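# Set the pizza centred and flat on the cutting board

## Task

Place the pizza lying flat at the centre of the cutting board and leave it there. When you finish, no turner (spatula) may be in contact with the pizza, and the robot must not be what keeps it in position. The task fails if the board is moved or rotated beyond a small amount at any point, or if any hand or arm ever touches the pizza.

## Robot and tools

Robot: two arms, left_arm and right_arm, each with a parallel gripper. The fingers point along the gripper's own +z axis and close along its y axis. The reported hand point sits between the finger pads when closed, about 2 cm short of the fingertips; closing pushes the tips roughly 10 mm further out along +z. Since the pizza may never be touched by a hand or arm, handle it only through a turner held in a gripper. Do not disturb the cutting board. Occasionally a loose object gets a brief outside nudge.

World frame (used in every result): origin on the table top midway between the arms, +z up, +x out across the table, left_arm on the +y side. The arm names do not tell you which side of any image an arm appears on. Printed hand positions can be somewhat wrong, more so when an arm reaches far.

One row is 14 numbers, each in [-1, 1], always covering both arms: dx, dy, dz, rx, ry, rz, opening for left_arm, then the same seven for right_arm. dx to rz are an offset, not a pose: they move the gripper relative to where it was measured when the action began, expressed in that gripper's own axes. Scale: 1.0 equals 0.6 m for dx, dy, dz and 180 degrees for the rotation vector rx, ry, rz. Opening is absolute, not an offset: +1 is fully open (0.084 m), -1 closed. An arm that should stay put gets zeros for its offsets and its desired opening.

execute_actions(actions): a list of actions run one after another. Each action is a table of up to 15 rows; each row lasts one control step of 1/30 s, and if fewer than 15 rows are given, the last one repeats to fill 15 steps (0.5 s). Every row in an action is measured from the pose at the start of that action, not from the previous row. The first action of a call starts from the pose last reported in this scene. An empty list just returns the current state and images.

move(target, speed, blocking): target is a single 14-number row as above, an offset from the pose given in the latest result that reported one. Each gripper travels a straight line toward its target, both arms finishing together, in 0.5 to 10 s; longer paths are cut off at 10 s. speed is in m/s, 0.002 to 0.5, default 0.25; rotation is capped at twice that in rad/s. Rotations take the shorter direction. Paths ignore obstacles and the other arm; grippers may lag, drift, or overshoot speed, especially near full reach. Faster contact strikes harder, and aiming further beyond a contact pushes harder. Opening is applied at the start. With blocking=false you get a result after 0.5 s while motion continues; then only wait or stop are accepted until a result shows it ended.

wait(seconds): 0 to 10; lets time pass with arms holding their last command, returning early if a running move finishes. stop(): brakes a running move (needs stopping distance; fingers keep moving). zoom_image(camera, region): camera is cam_high, cam_low, cam_left_wrist or cam_right_wrist; region is [x0, y0, x1, y1] in that camera's pixels, origin top-left, at most 504 by 504. finished_scene(scene): pass the current scene's number; it ends the scene irreversibly and reports success. Only call it when the pizza rests on its own, centred and flat, with nothing touching it. Replying with no tool call ends everything.

Results: a state line per arm with gripper position (m) and quaternion wxyz, plus linear (m/s) and angular (rad/s) velocities; grip_measured, the actual finger opening on the same scale as the command; Hand target lines, the pose the controller is currently driving toward; images from all four cameras (each 672x504) with calibration updates when they change. A move adds a line stating how it ended: done, off_target, moving, held (a check blocked the final step) or fault, plus limits (paced: the sent pose was clipped; held: some steps were blocked, after which the arm may jump faster than speed), and each gripper's remaining distance to its target. If only one arm is named, the other finished fine. A pose unreachable line means the clearance check altered or blocked that arm's command.

Motion details: every step, the commanded pose is limited to 70 mm and 16 degrees from the measured pose, and damped inverse kinematics follows it, favouring position over orientation. A large offset may need several actions; afterwards an arm goes no further than its last clipped pose. Elbows stop just before straight. Joints move at most 3.14 rad/s.

Gripping: to keep hold of the turner, command an opening clearly smaller than grip_measured; the bigger the gap, the firmer the squeeze (about 24 N per pad at most). Fast closing can hit harder. Returning grip_measured itself still presses lightly on objects up to about 6 cm.

Avoid: arms colliding or pushing on each other; knocking anything off the table; slams, drops and hard shoves. A joint torque reaching its limit (waist and shoulder 47 N m, upper arm roll, elbow and forearm roll 28.2, wrist pitch and roll 18.8, held loads included) stops the arm, backs it off, holds 10 s and drops the rest of the call. Holding loads heats motors: MOTOR HOT appears from 65 °C, and at 80 °C an OVER-TEMPERATURE FAULT brakes that arm until it cools. The simulation keeps running between replies, with the robot holding its last command. Quick, smooth, low-effort motion is preferred.

Each tool is called after "Call:" by a JSON object that holds its "api" and its "payload", one argument or row to a line.

## Session

Call:
{"api": "execute_actions", "payload": {
  "actions": []
}}

Scene clock: 0.00 s.
left_arm: end_effector_position=(+0.2550, +0.7364, +0.1904) grip_measured=+1.00 end_effector_quat_wxyz=(+0.017, +0.997, -0.037, -0.072) end_effector_velocity=(-0.000, +0.000, +0.000) end_effector_angular_velocity=(+0.000, +0.000, +0.000) | right_arm: end_effector_position=(+0.5974, -0.1530, +0.1685) grip_measured=+1.00 end_effector_quat_wxyz=(+0.080, +0.375, +0.780, +0.495) end_effector_velocity=(+0.001, +0.000, +0.001) end_effector_angular_velocity=(+0.000, -0.002, -0.000)
Joint positions: left_arm=[ 0.852  0.314 -0.05   1.427  0.121  1.228  0.947  0.084] | right_arm=[ 0.512  0.35  -0.41   1.084  1.668  0.908  2.782  0.084]
Joint velocities: left_arm=[ 0.  0.  0.  0.  0. -0. -0.  0.] | right_arm=[ 0.    -0.001  0.     0.002  0.    -0.     0.001 -0.   ]
Motor temperatures (°C, as the motors report them): left_arm=[38 39 39 39 40 40 42] | right_arm=[36 35 38 33 38 37 38]
Hand target (left_arm): +0.255, +0.736, +0.190; +0.017, +0.997, -0.037, -0.072
Hand target (right_arm): +0.597, -0.153, +0.169; +0.080, +0.375, +0.780, +0.495

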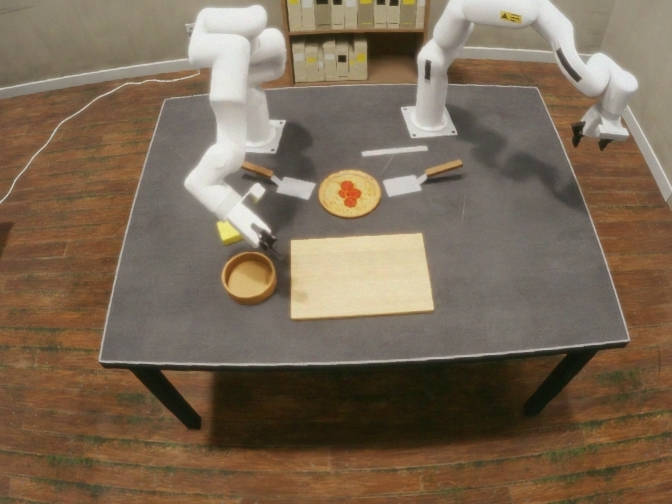

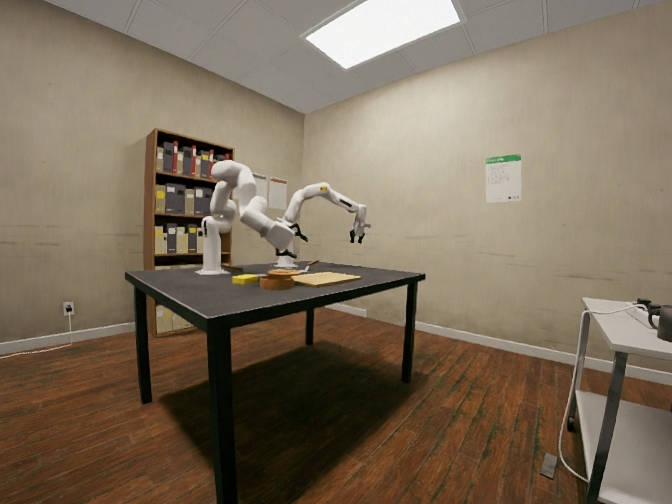

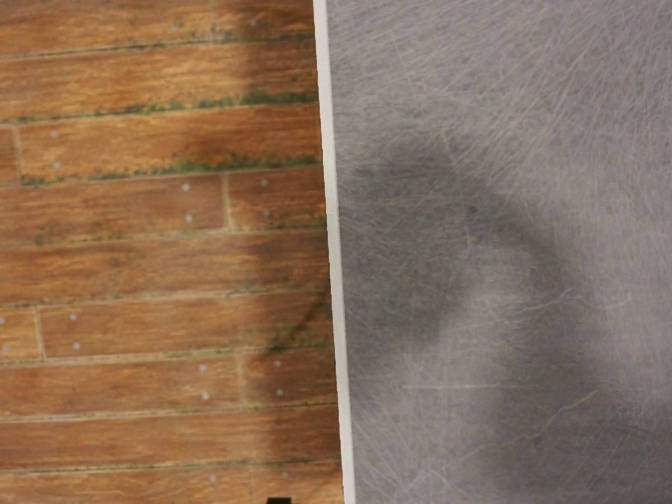

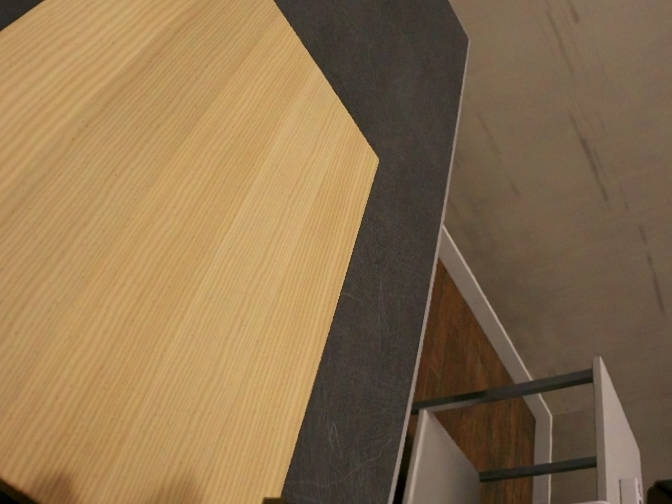

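Call:
{"api": "zoom_image", "payload": {
  "camera": "cam_high",
  "region": [200, 130, 480, 330]
}}

Call:
{"api": "zoom_image", "payload": {
  "camera": "cam_low",
  "region": [200, 230, 380, 300]
}}

Region (200, 130, 480, 330) of cam_high's 672x504 image, scaled by 1.800, with more detail than that image has; it fills the top 360 rows of this view, and the rest is white.

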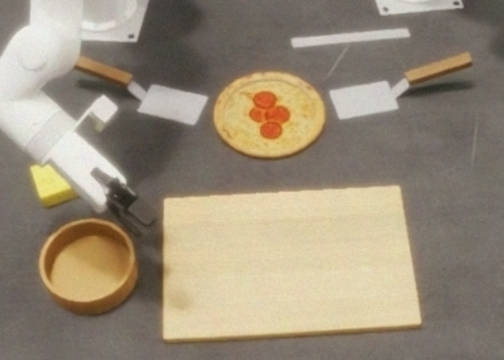

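Region (200, 230, 380, 300) of cam_low's 672x504 image, scaled by 2.800, with more detail than that image has.

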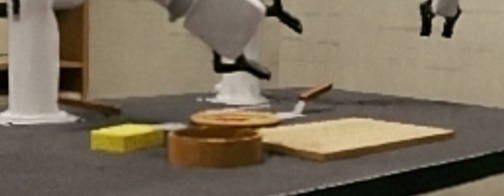

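Call:
{"api": "move", "payload": {
  "target": [0.041,0.677,0.004,0.04,0.031,0.409,1,0.36,-0.276,-0.45,0.246,-0.244,0.284,1]
}}

Scene clock: 24.07 s.
left_arm: end_effector_position=(+0.2482, +0.3308, +0.1989) grip_measured=+1.00 end_effector_quat_wxyz=(+0.000, +0.777, -0.629, -0.001) end_effector_velocity=(+0.000, -0.002, +0.000) end_effector_angular_velocity=(+0.003, -0.000, -0.007) | right_arm: end_effector_position=(+0.2269, -0.2396, +0.2170) grip_measured=+1.00 end_effector_quat_wxyz=(+0.001, +0.809, +0.588, -0.001) end_effector_velocity=(-0.001, +0.000, -0.000) end_effector_angular_velocity=(-0.000, +0.002, -0.002)
Joint positions: left_arm=[ 0.356 -0.624 -0.334  0.507 -0.213  1.115  1.654  0.084] | right_arm=[ 0.18  -0.905  0.11   0.388  0.088  1.292  5.102  0.084]
Joint velocities: left_arm=[-0.004 -0.001 -0.003  0.     0.001  0.     0.     0.   ] | right_arm=[-0.    -0.002  0.    -0.001  0.     0.003  0.002  0.   ]
Motor temperatures (°C, as the motors report them): left_arm=[38 39 39 40 40 40 42] | right_arm=[36 35 38 35 38 37 38]
Hand target (left_arm): +0.248, +0.331, +0.199; -0.000, +0.777, -0.630, -0.001
Hand target (right_arm): +0.227, -0.240, +0.217; +0.001, +0.809, +0.588, -0.001
Off the commanded pose (left_arm): 0.003 m, 0 deg.
Off the commanded pose (right_arm): 0.001 m, 0 deg.
move: done
camera_calibration (this result's frames):
cam_left_wrist: T_world_to_cam=[[-0.974967, -0.220929, -0.0250772, 0.352324], [-0.220823, 0.975289, -0.0069596, -0.198457], [0.0259951, -0.00124776, -0.999661, 0.320495], [0, 0, 0, 1]] pos_world=[0.291349, 0.271792, 0.32784]
cam_right_wrist: T_world_to_cam=[[0.94938, -0.31398, 0.00969768, -0.263338], [-0.313758, -0.949306, -0.0193362, -0.0787695], [0.0152773, 0.0153147, -0.999766, 0.342777], [0, 0, 0, 1]] pos_world=[0.220056, -0.162709, 0.343728]

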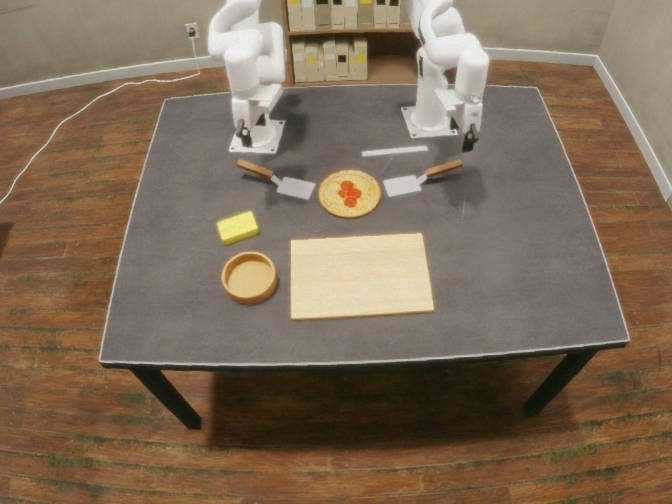

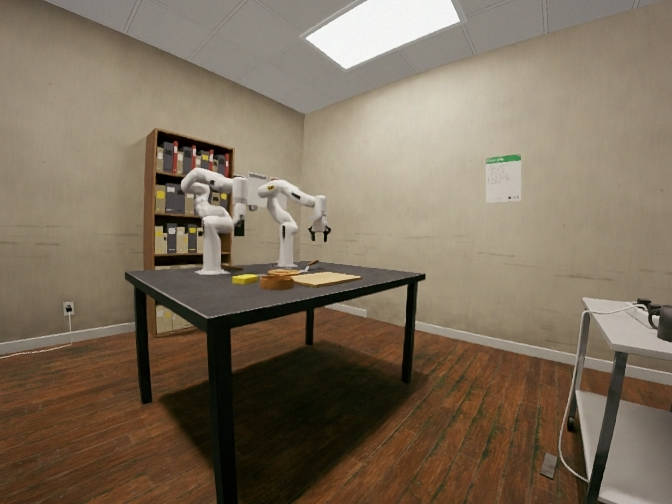

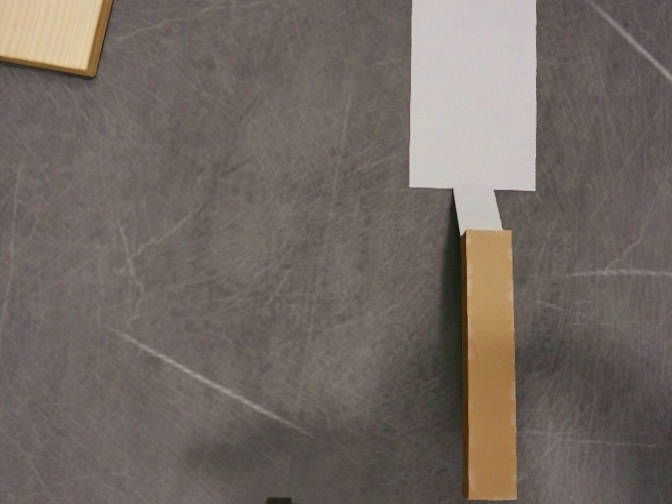

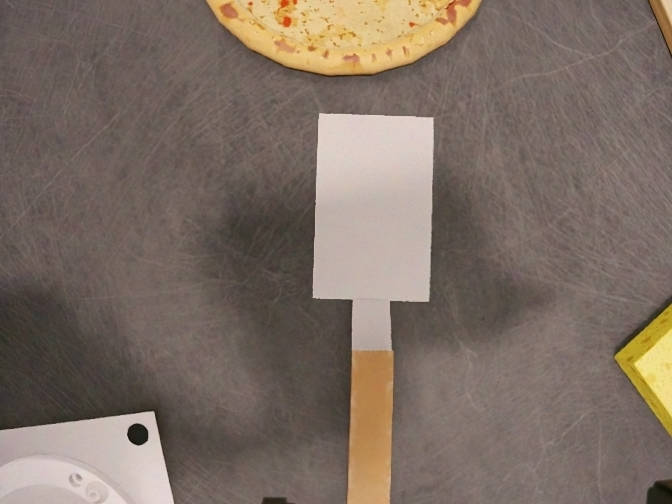

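Call:
{"api": "move", "payload": {
  "target": [0.05,0.051,0.17,0,0,0.004,1,-0.037,-0.018,0.2,0,0,0.008,1]
}}

Call:
{"api": "move", "payload": {
  "target": [0,0,0.097,0,0,0,0.2,0,0,0.097,0,0,0,0.2],
  "speed": 0.1
}}

Call:
{"api": "zoom_image", "payload": {
  "camera": "cam_low",
  "region": [220, 235, 340, 290]
}}

Call:
{"api": "zoom_image", "payload": {
  "camera": "cam_high",
  "region": [220, 120, 480, 230]
}}

Scene clock: 34.47 s.
left_arm: end_effector_position=(+0.2248, +0.2957, +0.0972) grip_measured=+1.00 end_effector_quat_wxyz=(-0.000, +0.773, -0.634, -0.001) end_effector_velocity=(-0.002, -0.000, -0.002) end_effector_angular_velocity=(+0.001, +0.005, -0.001) | right_arm: end_effector_position=(+0.2101, -0.2569, +0.0974) grip_measured=+1.00 end_effector_quat_wxyz=(+0.001, +0.816, +0.578, -0.000) end_effector_velocity=(-0.002, -0.001, -0.003) end_effector_angular_velocity=(-0.002, +0.004, +0.000)
Joint positions: left_arm=[ 0.268 -0.537 -0.458  0.254 -0.327  0.773  1.596  0.084] | right_arm=[ 0.166 -0.832  0.109  0.063  0.102  0.895  5.079  0.084]
Joint velocities: left_arm=[-0.001  0.002 -0.002 -0.004  0.    -0.002 -0.001 -0.   ] | right_arm=[-0.     0.004  0.    -0.007 -0.001 -0.006 -0.    -0.   ]
Motor temperatures (°C, as the motors report them): left_arm=[38 39 39 40 40 40 42] | right_arm=[36 35 38 35 38 37 38]
Hand target (left_arm): +0.225, +0.296, +0.097; -0.000, +0.773, -0.634, -0.001
Hand target (right_arm): +0.210, -0.257, +0.097; +0.000, +0.816, +0.578, -0.001
Off the commanded pose (left_arm): 0.001 m, 0 deg.
Off the commanded pose (right_arm): 0.001 m, 0 deg.
move: done
camera_calibration (this result's frames):
cam_left_wrist: T_world_to_cam=[[-0.977606, -0.208832, -0.0259883, 0.316334], [-0.208728, 0.977951, -0.00669332, -0.173589], [0.0268131, -0.00111894, -0.99964, 0.219142], [0, 0, 0, 1]] pos_world=[0.267141, 0.236068, 0.226122]
cam_right_wrist: T_world_to_cam=[[0.941506, -0.336839, 0.0102752, -0.255973], [-0.336593, -0.941434, -0.0201917, -0.0959425], [0.0164748, 0.015552, -0.999743, 0.223512], [0, 0, 0, 1]] pos_world=[0.205024, -0.180021, 0.224148]

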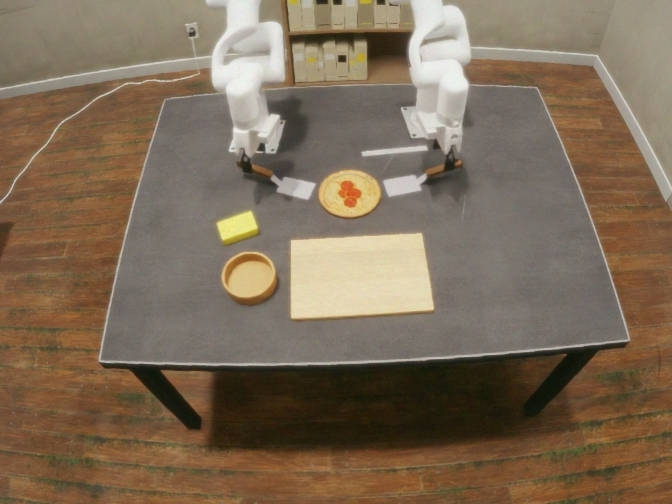

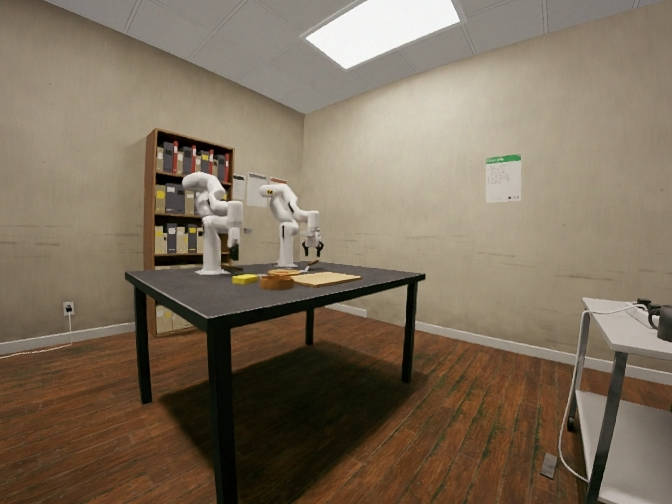

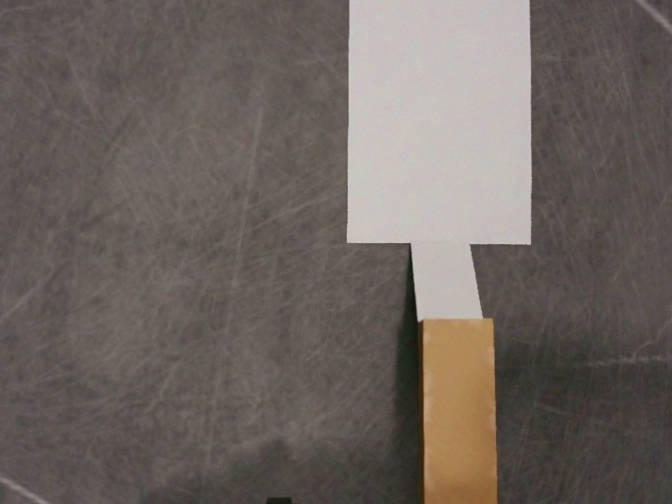

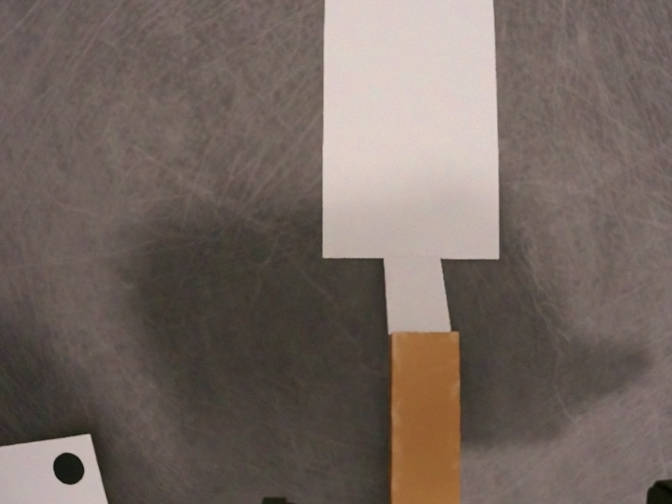

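Scene clock: 35.50 s.
left_arm: end_effector_position=(+0.2251, +0.2958, +0.0393) grip_measured=+0.19 end_effector_quat_wxyz=(-0.001, +0.773, -0.634, -0.001) end_effector_velocity=(-0.001, +0.000, -0.001) end_effector_angular_velocity=(+0.000, +0.002, +0.000) | right_arm: end_effector_position=(+0.2104, -0.2566, +0.0396) grip_measured=+0.19 end_effector_quat_wxyz=(+0.000, +0.816, +0.578, +0.000) end_effector_velocity=(-0.002, -0.000, -0.002) end_effector_angular_velocity=(-0.000, +0.005, -0.001)
Joint positions: left_arm=[ 0.306 -0.294 -0.525  0.203 -0.315  0.48   1.571  0.052] | right_arm=[ 0.174 -0.553  0.123 -0.007  0.123  0.546  5.075  0.052]
Joint velocities: left_arm=[ 0.001  0.003 -0.001 -0.001  0.002 -0.002 -0.001 -0.   ] | right_arm=[-0.     0.008  0.    -0.003  0.    -0.006  0.     0.   ]
Motor temperatures (°C, as the motors report them): left_arm=[38 39 39 40 40 40 42] | right_arm=[36 35 38 35 38 37 38]
Hand target (left_arm): +0.225, +0.296, +0.039; -0.000, +0.773, -0.634, -0.001
Hand target (right_arm): +0.210, -0.257, +0.039; +0.000, +0.816, +0.578, -0.000
Off the commanded pose (left_arm): 0.000 m, 0 deg.
Off the commanded pose (right_arm): 0.001 m, 0 deg.
move: done
camera_calibration (this result's frames):
cam_left_wrist: T_world_to_cam=[[-0.977663, -0.208485, -0.0266192, 0.315079], [-0.208382, 0.978025, -0.00661456, -0.174127], [0.0274133, -0.000919833, -0.999624, 0.161108], [0, 0, 0, 1]] pos_world=[0.26734, 0.236138, 0.168282]
cam_right_wrist: T_world_to_cam=[[0.94177, -0.336092, 0.0105194, -0.255333], [-0.335824, -0.941685, -0.0212311, -0.0968997], [0.0170415, 0.0164621, -0.999719, 0.165819], [0, 0, 0, 1]] pos_world=[0.205098, -0.179794, 0.166401]

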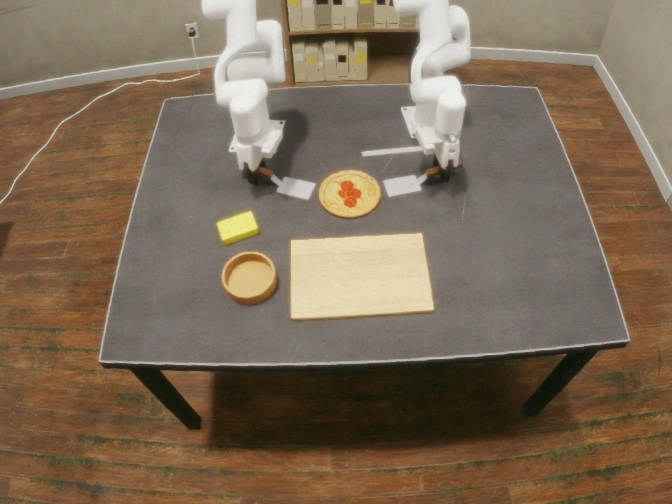

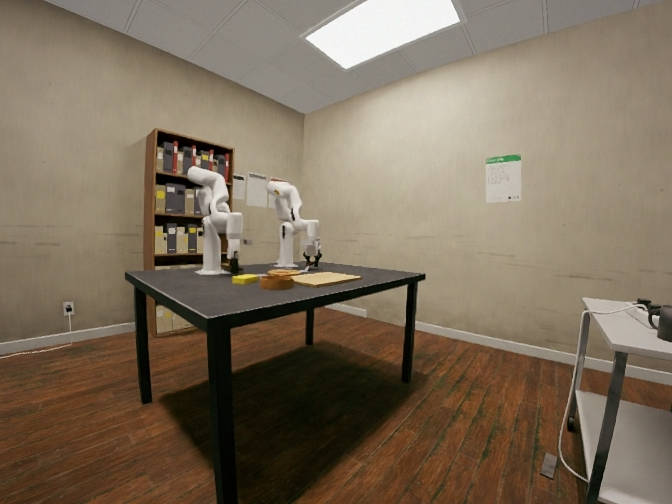

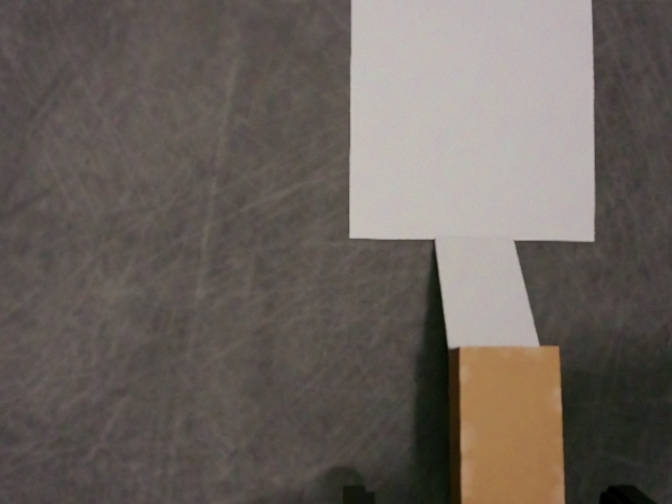

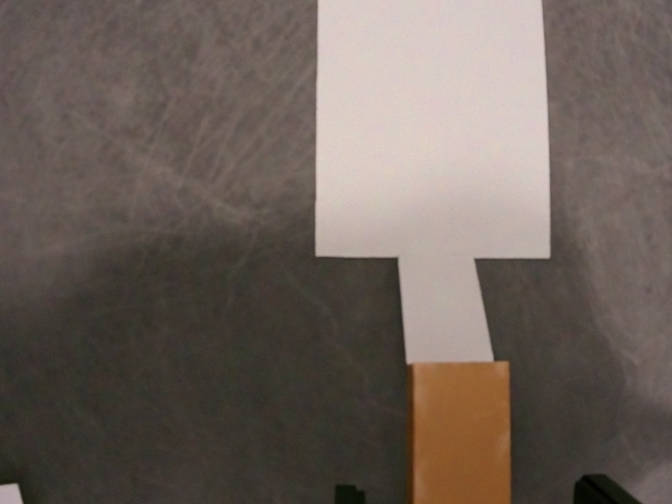

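Region (220, 235, 340, 290) of cam_low's 672x504 image, scaled by 4.200, with more detail than that image has; it fills the top 231 rows of this view, and the rest is white.

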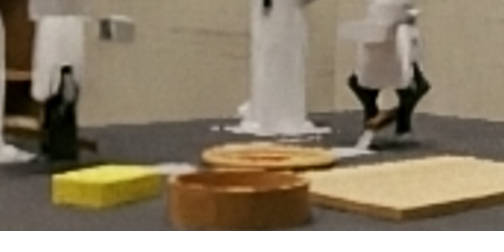

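Region (220, 120, 480, 230) of cam_high's 672x504 image, scaled by 1.938, with more detail than that image has; it fills the top 213 rows of this view, and the rest is white.

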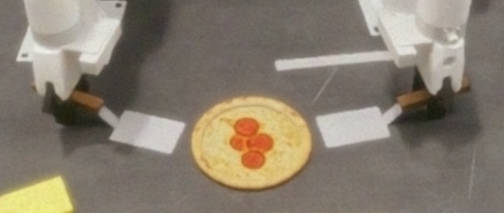

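Call:
{"api": "execute_actions", "payload": {
  "actions": [
    [[0,0,0,0,0,0,-0.3,0,0,0,0,0,0,-0.3]],
    [[0,0,0,0,0,0,-1,0,0,0,0,0,0,-1]]
  ]
}}

Call:
{"api": "move", "payload": {
  "target": [0.02,-0.098,-0.011,0,0,0.063,-1,0.029,0.122,-0.011,0,0,-0.108,-1],
  "speed": 0.1
}}

Call:
{"api": "move", "payload": {
  "target": [0,0,0,0,-0.016,0,-1,0,0,0,0,-0.016,0,-1],
  "speed": 0.03
}}

Call:
{"api": "zoom_image", "payload": {
  "camera": "cam_high",
  "region": [220, 120, 480, 250]
}}

Scene clock: 45.50 s.
left_arm: end_effector_position=(+0.2251, +0.2958, +0.0393) grip_measured=-0.55 end_effector_quat_wxyz=(-0.001, +0.773, -0.634, -0.001) end_effector_velocity=(+0.000, +0.000, +0.000) end_effector_angular_velocity=(+0.000, -0.000, -0.000) | right_arm: end_effector_position=(+0.2103, -0.2566, +0.0396) grip_measured=-0.55 end_effector_quat_wxyz=(+0.000, +0.816, +0.578, +0.000) end_effector_velocity=(-0.001, -0.000, -0.001) end_effector_angular_velocity=(-0.000, +0.001, +0.001)
Joint positions: left_arm=[ 0.306 -0.294 -0.525  0.203 -0.315  0.48   1.571  0.02 ] | right_arm=[ 0.174 -0.553  0.123 -0.007  0.123  0.546  5.075  0.02 ]
Joint velocities: left_arm=[ 0.001  0.    -0.001  0.     0.    -0.     0.    -0.   ] | right_arm=[-0.     0.     0.    -0.003 -0.    -0.001 -0.    -0.   ]
Motor temperatures (°C, as the motors report them): left_arm=[38 39 39 40 40 40 42] | right_arm=[36 35 38 35 38 37 38]
Hand target (left_arm): +0.225, +0.296, +0.039; -0.001, +0.773, -0.634, -0.001
Hand target (right_arm): +0.210, -0.257, +0.040; +0.000, +0.816, +0.578, +0.000
Off the commanded pose (left_arm): 0.000 m, 0 deg.
Off the commanded pose (right_arm): 0.000 m, 0 deg.
camera_calibration (this result's frames):
cam_left_wrist: T_world_to_cam=[[-0.977659, -0.208498, -0.0266825, 0.315109], [-0.208394, 0.978022, -0.00662615, -0.174118], [0.0274776, -0.000917634, -0.999622, 0.161105], [0, 0, 0, 1]] pos_world=[0.267357, 0.236139, 0.168299]
cam_right_wrist: T_world_to_cam=[[0.941775, -0.336082, 0.0104757, -0.255312], [-0.335815, -0.941689, -0.0212065, -0.0969119], [0.0169919, 0.0164539, -0.99972, 0.165816], [0, 0, 0, 1]] pos_world=[0.205085, -0.179795, 0.166389]

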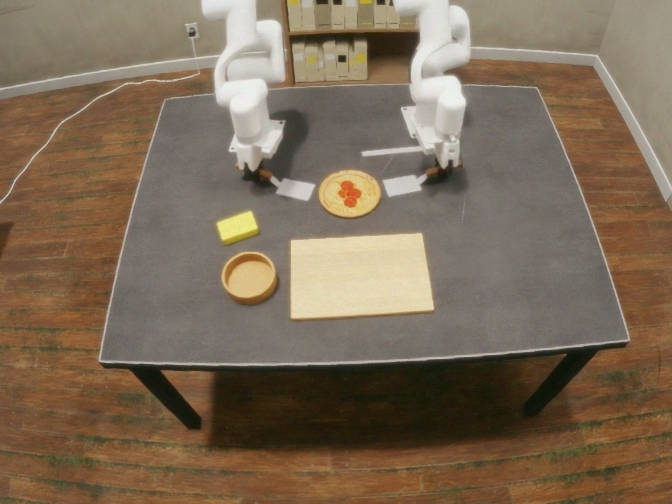

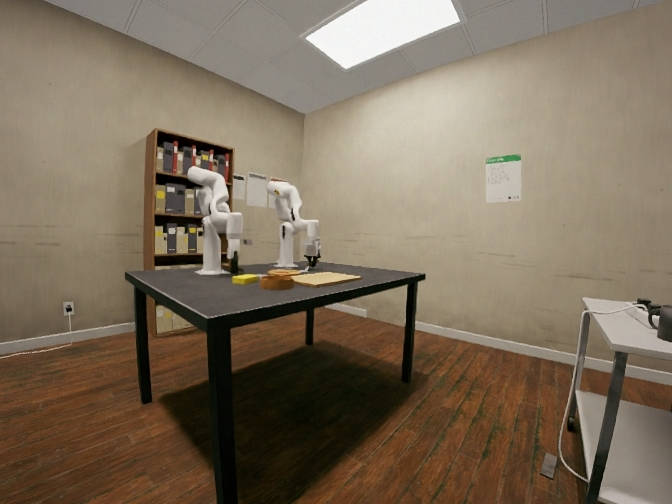

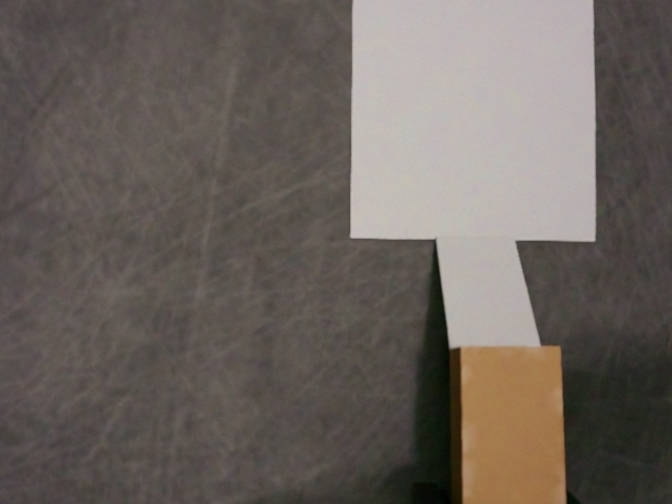

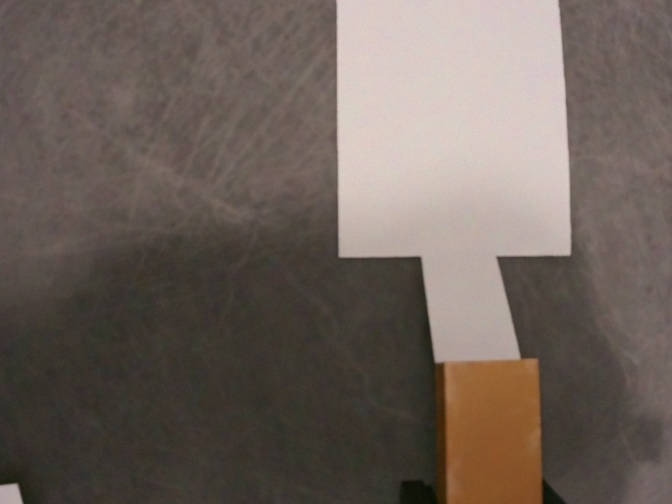

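Scene clock: 47.53 s.
left_arm: end_effector_position=(+0.2849, +0.2954, +0.0461) grip_measured=-0.55 end_effector_quat_wxyz=(+0.001, -0.707, +0.708, +0.001) end_effector_velocity=(+0.000, +0.000, +0.000) end_effector_angular_velocity=(+0.001, +0.000, -0.001) | right_arm: end_effector_position=(+0.2848, -0.2644, +0.0465) grip_measured=-0.55 end_effector_quat_wxyz=(+0.000, +0.707, +0.708, +0.000) end_effector_velocity=(+0.001, -0.000, +0.000) end_effector_angular_velocity=(-0.000, -0.001, +0.004)
Joint positions: left_arm=[ 0.385 -0.104 -0.538  0.4   -0.107  0.493  1.633  0.02 ] | right_arm=[ 0.159 -0.247  0.04   0.242  0.022  0.489  4.742  0.02 ]
Joint velocities: left_arm=[ 0.002  0.001 -0.001  0.002  0.003  0.    -0.     0.   ] | right_arm=[ 0.     0.002 -0.001  0.002 -0.001 -0.001 -0.004  0.   ]
Motor temperatures (°C, as the motors report them): left_arm=[38 39 39 40 40 40 42] | right_arm=[36 35 38 35 38 37 38]
Hand target (left_arm): +0.285, +0.295, +0.046; -0.001, +0.707, -0.708, -0.001
Hand target (right_arm): +0.285, -0.264, +0.047; +0.000, +0.706, +0.708, +0.000
Off the commanded pose (left_arm): 0.000 m, 0 deg.
Off the commanded pose (right_arm): 0.000 m, 0 deg.
move: done
camera_calibration (this result's frames):
cam_left_wrist: T_world_to_cam=[[-0.99959, -0.012044, -0.0259658, 0.321858], [-0.0118844, 0.99991, -0.00629153, -0.223644], [0.0260392, -0.00598037, -0.999643, 0.168182], [0, 0, 0, 1]] pos_world=[0.314689, 0.228506, 0.175072]
cam_right_wrist: T_world_to_cam=[[0.999943, -0.00334928, 0.0100948, -0.256748], [-0.0031309, -0.999762, -0.0215718, -0.189246], [0.0101647, 0.0215389, -0.999716, 0.174898], [0, 0, 0, 1]] pos_world=[0.254363, -0.193828, 0.173358]

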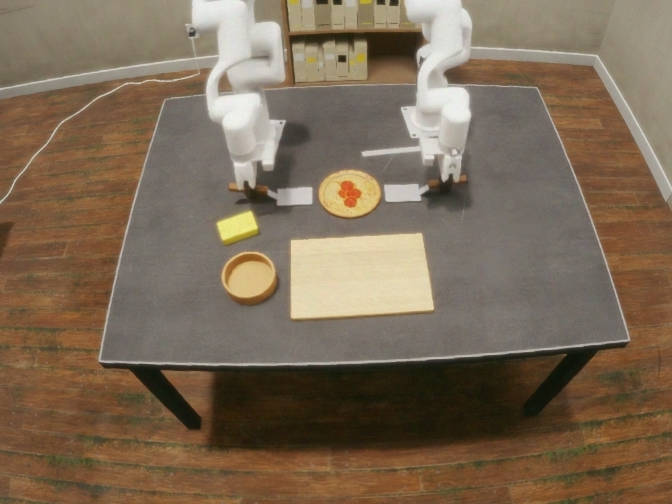

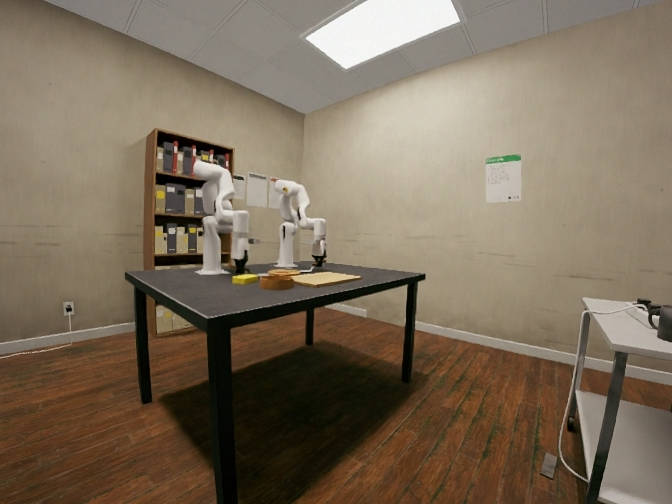

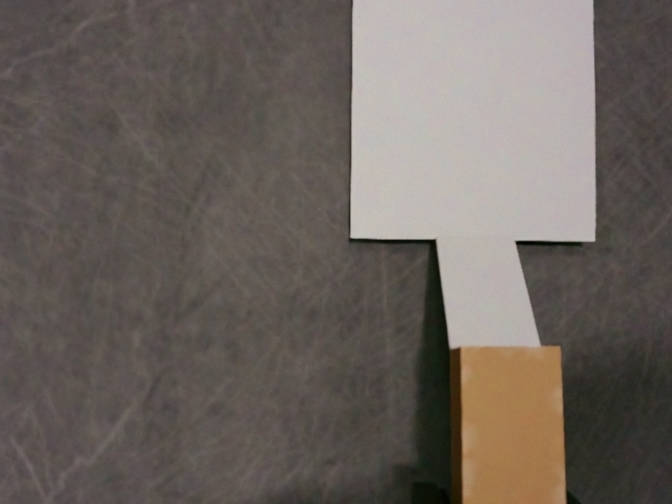

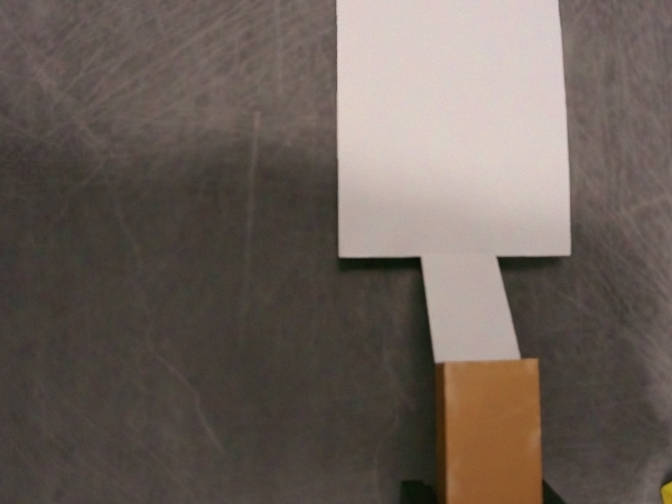

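Scene clock: 48.60 s.
left_arm: end_effector_position=(+0.2852, +0.2955, +0.0463) grip_measured=-0.55 end_effector_quat_wxyz=(+0.019, -0.707, +0.707, +0.019) end_effector_velocity=(-0.000, +0.000, -0.000) end_effector_angular_velocity=(+0.003, +0.001, +0.003) | right_arm: end_effector_position=(+0.2851, -0.2646, +0.0467) grip_measured=-0.55 end_effector_quat_wxyz=(+0.018, +0.706, +0.707, -0.017) end_effector_velocity=(-0.000, -0.000, -0.000) end_effector_angular_velocity=(-0.004, +0.001, +0.000)
Joint positions: left_arm=[ 0.399 -0.105 -0.569  0.401 -0.008  0.492  1.527  0.02 ] | right_arm=[ 0.132 -0.246  0.092  0.245 -0.058  0.493  4.836  0.02 ]
Joint velocities: left_arm=[ 0.002  0.001 -0.002 -0.     0.007  0.    -0.009  0.   ] | right_arm=[-0.002  0.001  0.004  0.    -0.005  0.001  0.006  0.   ]
Motor temperatures (°C, as the motors report them): left_arm=[38 39 39 40 40 40 42] | right_arm=[36 35 38 35 38 37 38]
Hand target (left_arm): +0.285, +0.296, +0.046; -0.019, +0.707, -0.707, -0.019
Hand target (right_arm): +0.285, -0.265, +0.047; +0.018, +0.706, +0.707, -0.018
Off the commanded pose (left_arm): 0.000 m, 0 deg.
Off the commanded pose (right_arm): 0.000 m, 0 deg.
move: done
camera_calibration (this result's frames):
cam_left_wrist: T_world_to_cam=[[-0.999563, -0.0110246, -0.0274289, 0.321899], [-0.0122277, 0.998953, 0.0440879, -0.225735], [0.0269141, 0.044404, -0.998651, 0.153162], [0, 0, 0, 1]] pos_world=[0.314876, 0.222246, 0.171737]
cam_right_wrist: T_world_to_cam=[[0.999935, -0.00314187, 0.0110024, -0.257039], [-0.00345648, -0.999582, 0.0286937, -0.191553], [0.0109077, -0.0287298, -0.999528, 0.161565], [0, 0, 0, 1]] pos_world=[0.254598, -0.187639, 0.169813]

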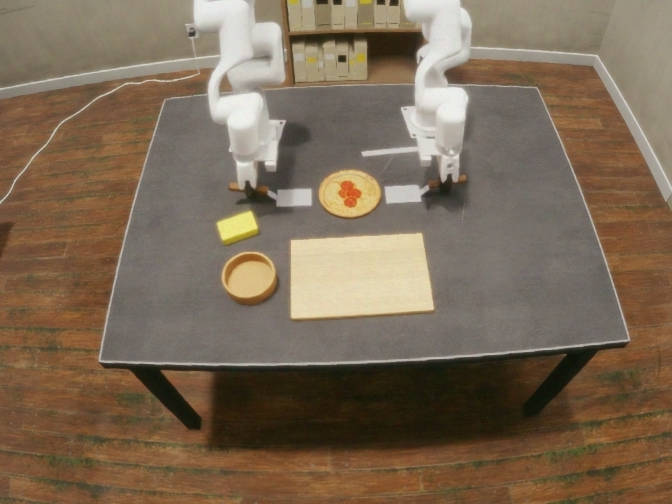

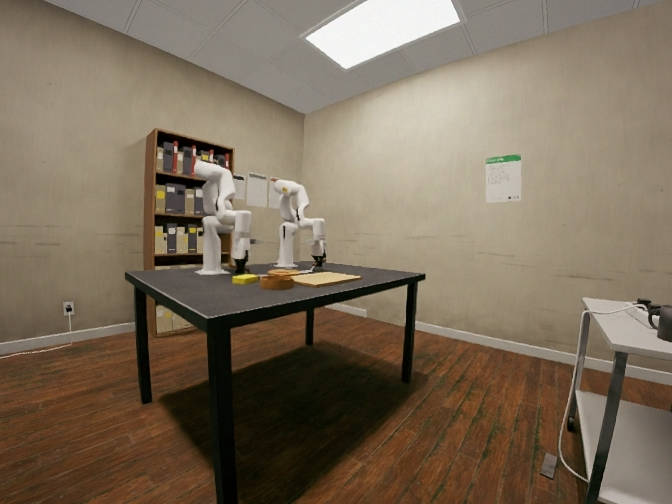

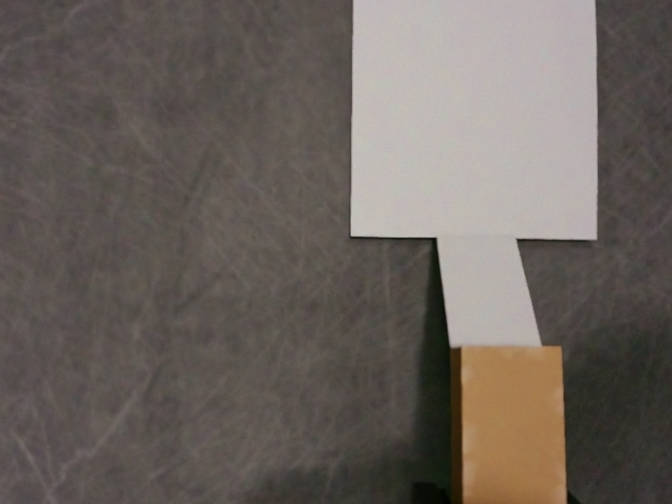

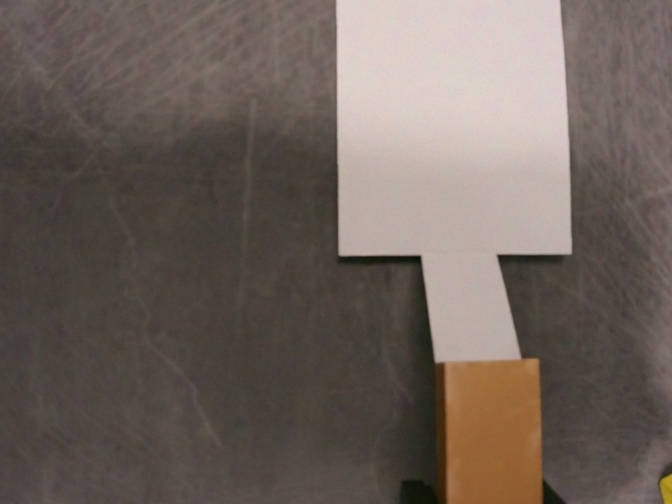

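Region (220, 120, 480, 250) of cam_high's 672x504 image, scaled by 1.938, with more detail than that image has.

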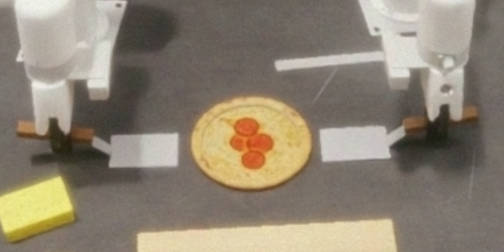

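Aligned. Slide in partway, descending slightly.

Call:
{"api": "move", "payload": {
  "target": [0.07,0,-0.002,0,0,0,-1,0.08,0,-0.002,0,0,0,-1],
  "speed": 0.02
}}

Call:
{"api": "zoom_image", "payload": {
  "camera": "cam_high",
  "region": [220, 120, 480, 250]
}}

Scene clock: 56.13 s.
left_arm: end_effector_position=(+0.2851, +0.2538, +0.0453) grip_measured=-0.55 end_effector_quat_wxyz=(+0.019, -0.707, +0.707, +0.019) end_effector_velocity=(-0.000, -0.001, -0.000) end_effector_angular_velocity=(+0.001, +0.000, -0.001) | right_arm: end_effector_position=(+0.2853, -0.2168, +0.0456) grip_measured=-0.55 end_effector_quat_wxyz=(+0.018, +0.706, +0.707, -0.017) end_effector_velocity=(-0.001, -0.000, -0.001) end_effector_angular_velocity=(+0.000, +0.001, -0.003)
Joint positions: left_arm=[ 0.349 -0.09  -0.642  0.417 -0.003  0.498  1.399  0.02 ] | right_arm=[ 0.209 -0.217  0.188  0.272 -0.019  0.496  4.972  0.02 ]
Joint velocities: left_arm=[-0.     0.    -0.002 -0.     0.001 -0.    -0.002  0.   ] | right_arm=[ 0.     0.     0.    -0.002  0.001 -0.     0.003 -0.   ]
Motor temperatures (°C, as the motors report them): left_arm=[38 39 39 40 40 40 42] | right_arm=[36 35 38 35 38 37 38]
Hand target (left_arm): +0.285, +0.254, +0.045; -0.019, +0.707, -0.707, -0.019
Hand target (right_arm): +0.285, -0.217, +0.046; +0.018, +0.706, +0.707, -0.017
Off the commanded pose (left_arm): 0.000 m, 0 deg.
Off the commanded pose (right_arm): 0.000 m, 0 deg.
move: done
camera_calibration (this result's frames):
cam_left_wrist: T_world_to_cam=[[-0.999562, -0.0109861, -0.0274864, 0.321283], [-0.0122072, 0.998928, 0.0446582, -0.184019], [0.0269663, 0.0449742, -0.998624, 0.153863], [0, 0, 0, 1]] pos_world=[0.314747, 0.180431, 0.1707]
cam_right_wrist: T_world_to_cam=[[0.999932, -0.00317692, 0.011228, -0.257071], [-0.00350232, -0.999571, 0.0290815, -0.143823], [0.0111308, -0.0291188, -0.999514, 0.161679], [0, 0, 0, 1]] pos_world=[0.25475, -0.13987, 0.16867]

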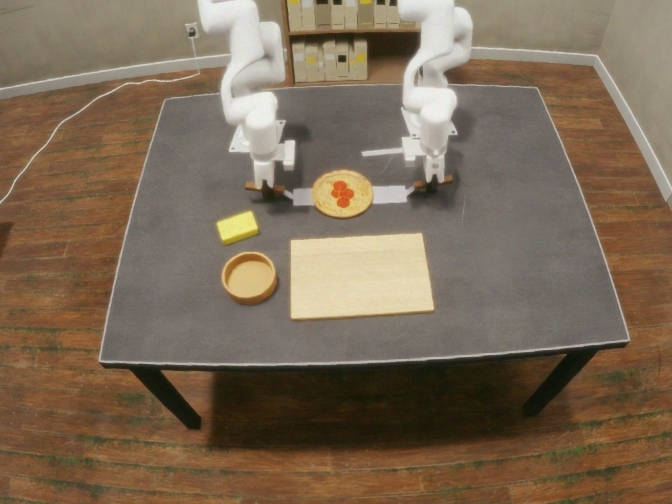

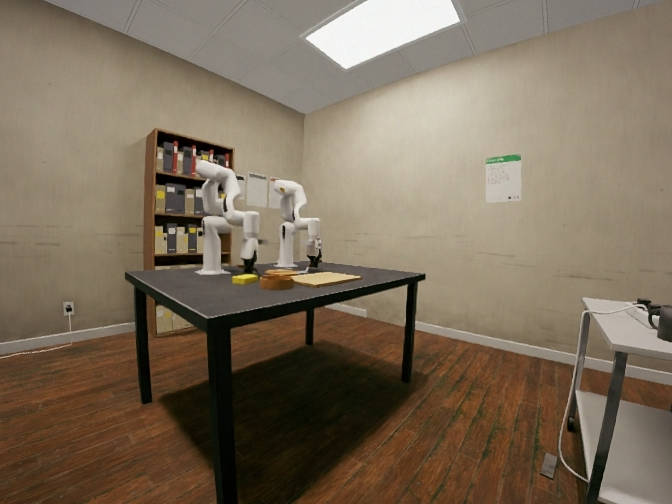

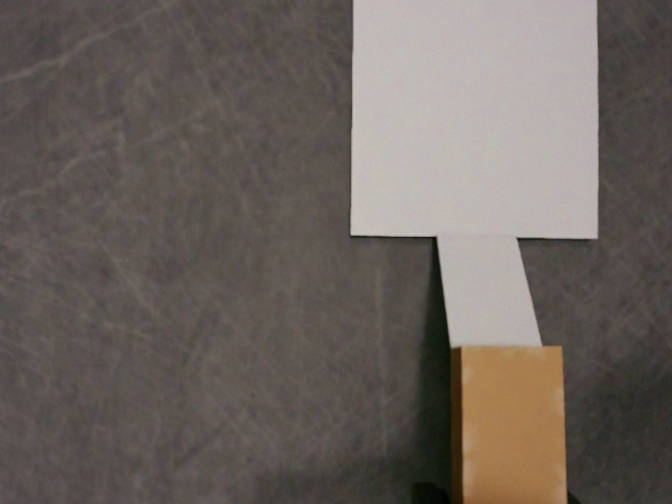

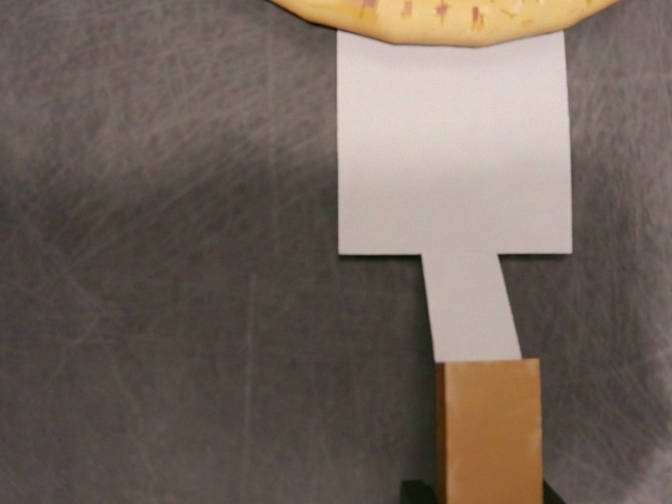

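Region (220, 120, 480, 250) of cam_high's 672x504 image, scaled by 1.938, with more detail than that image has.

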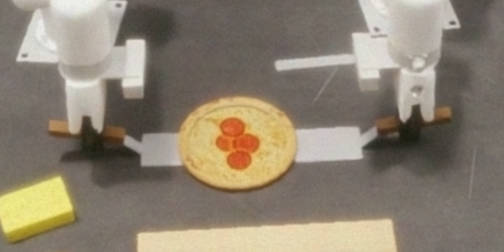

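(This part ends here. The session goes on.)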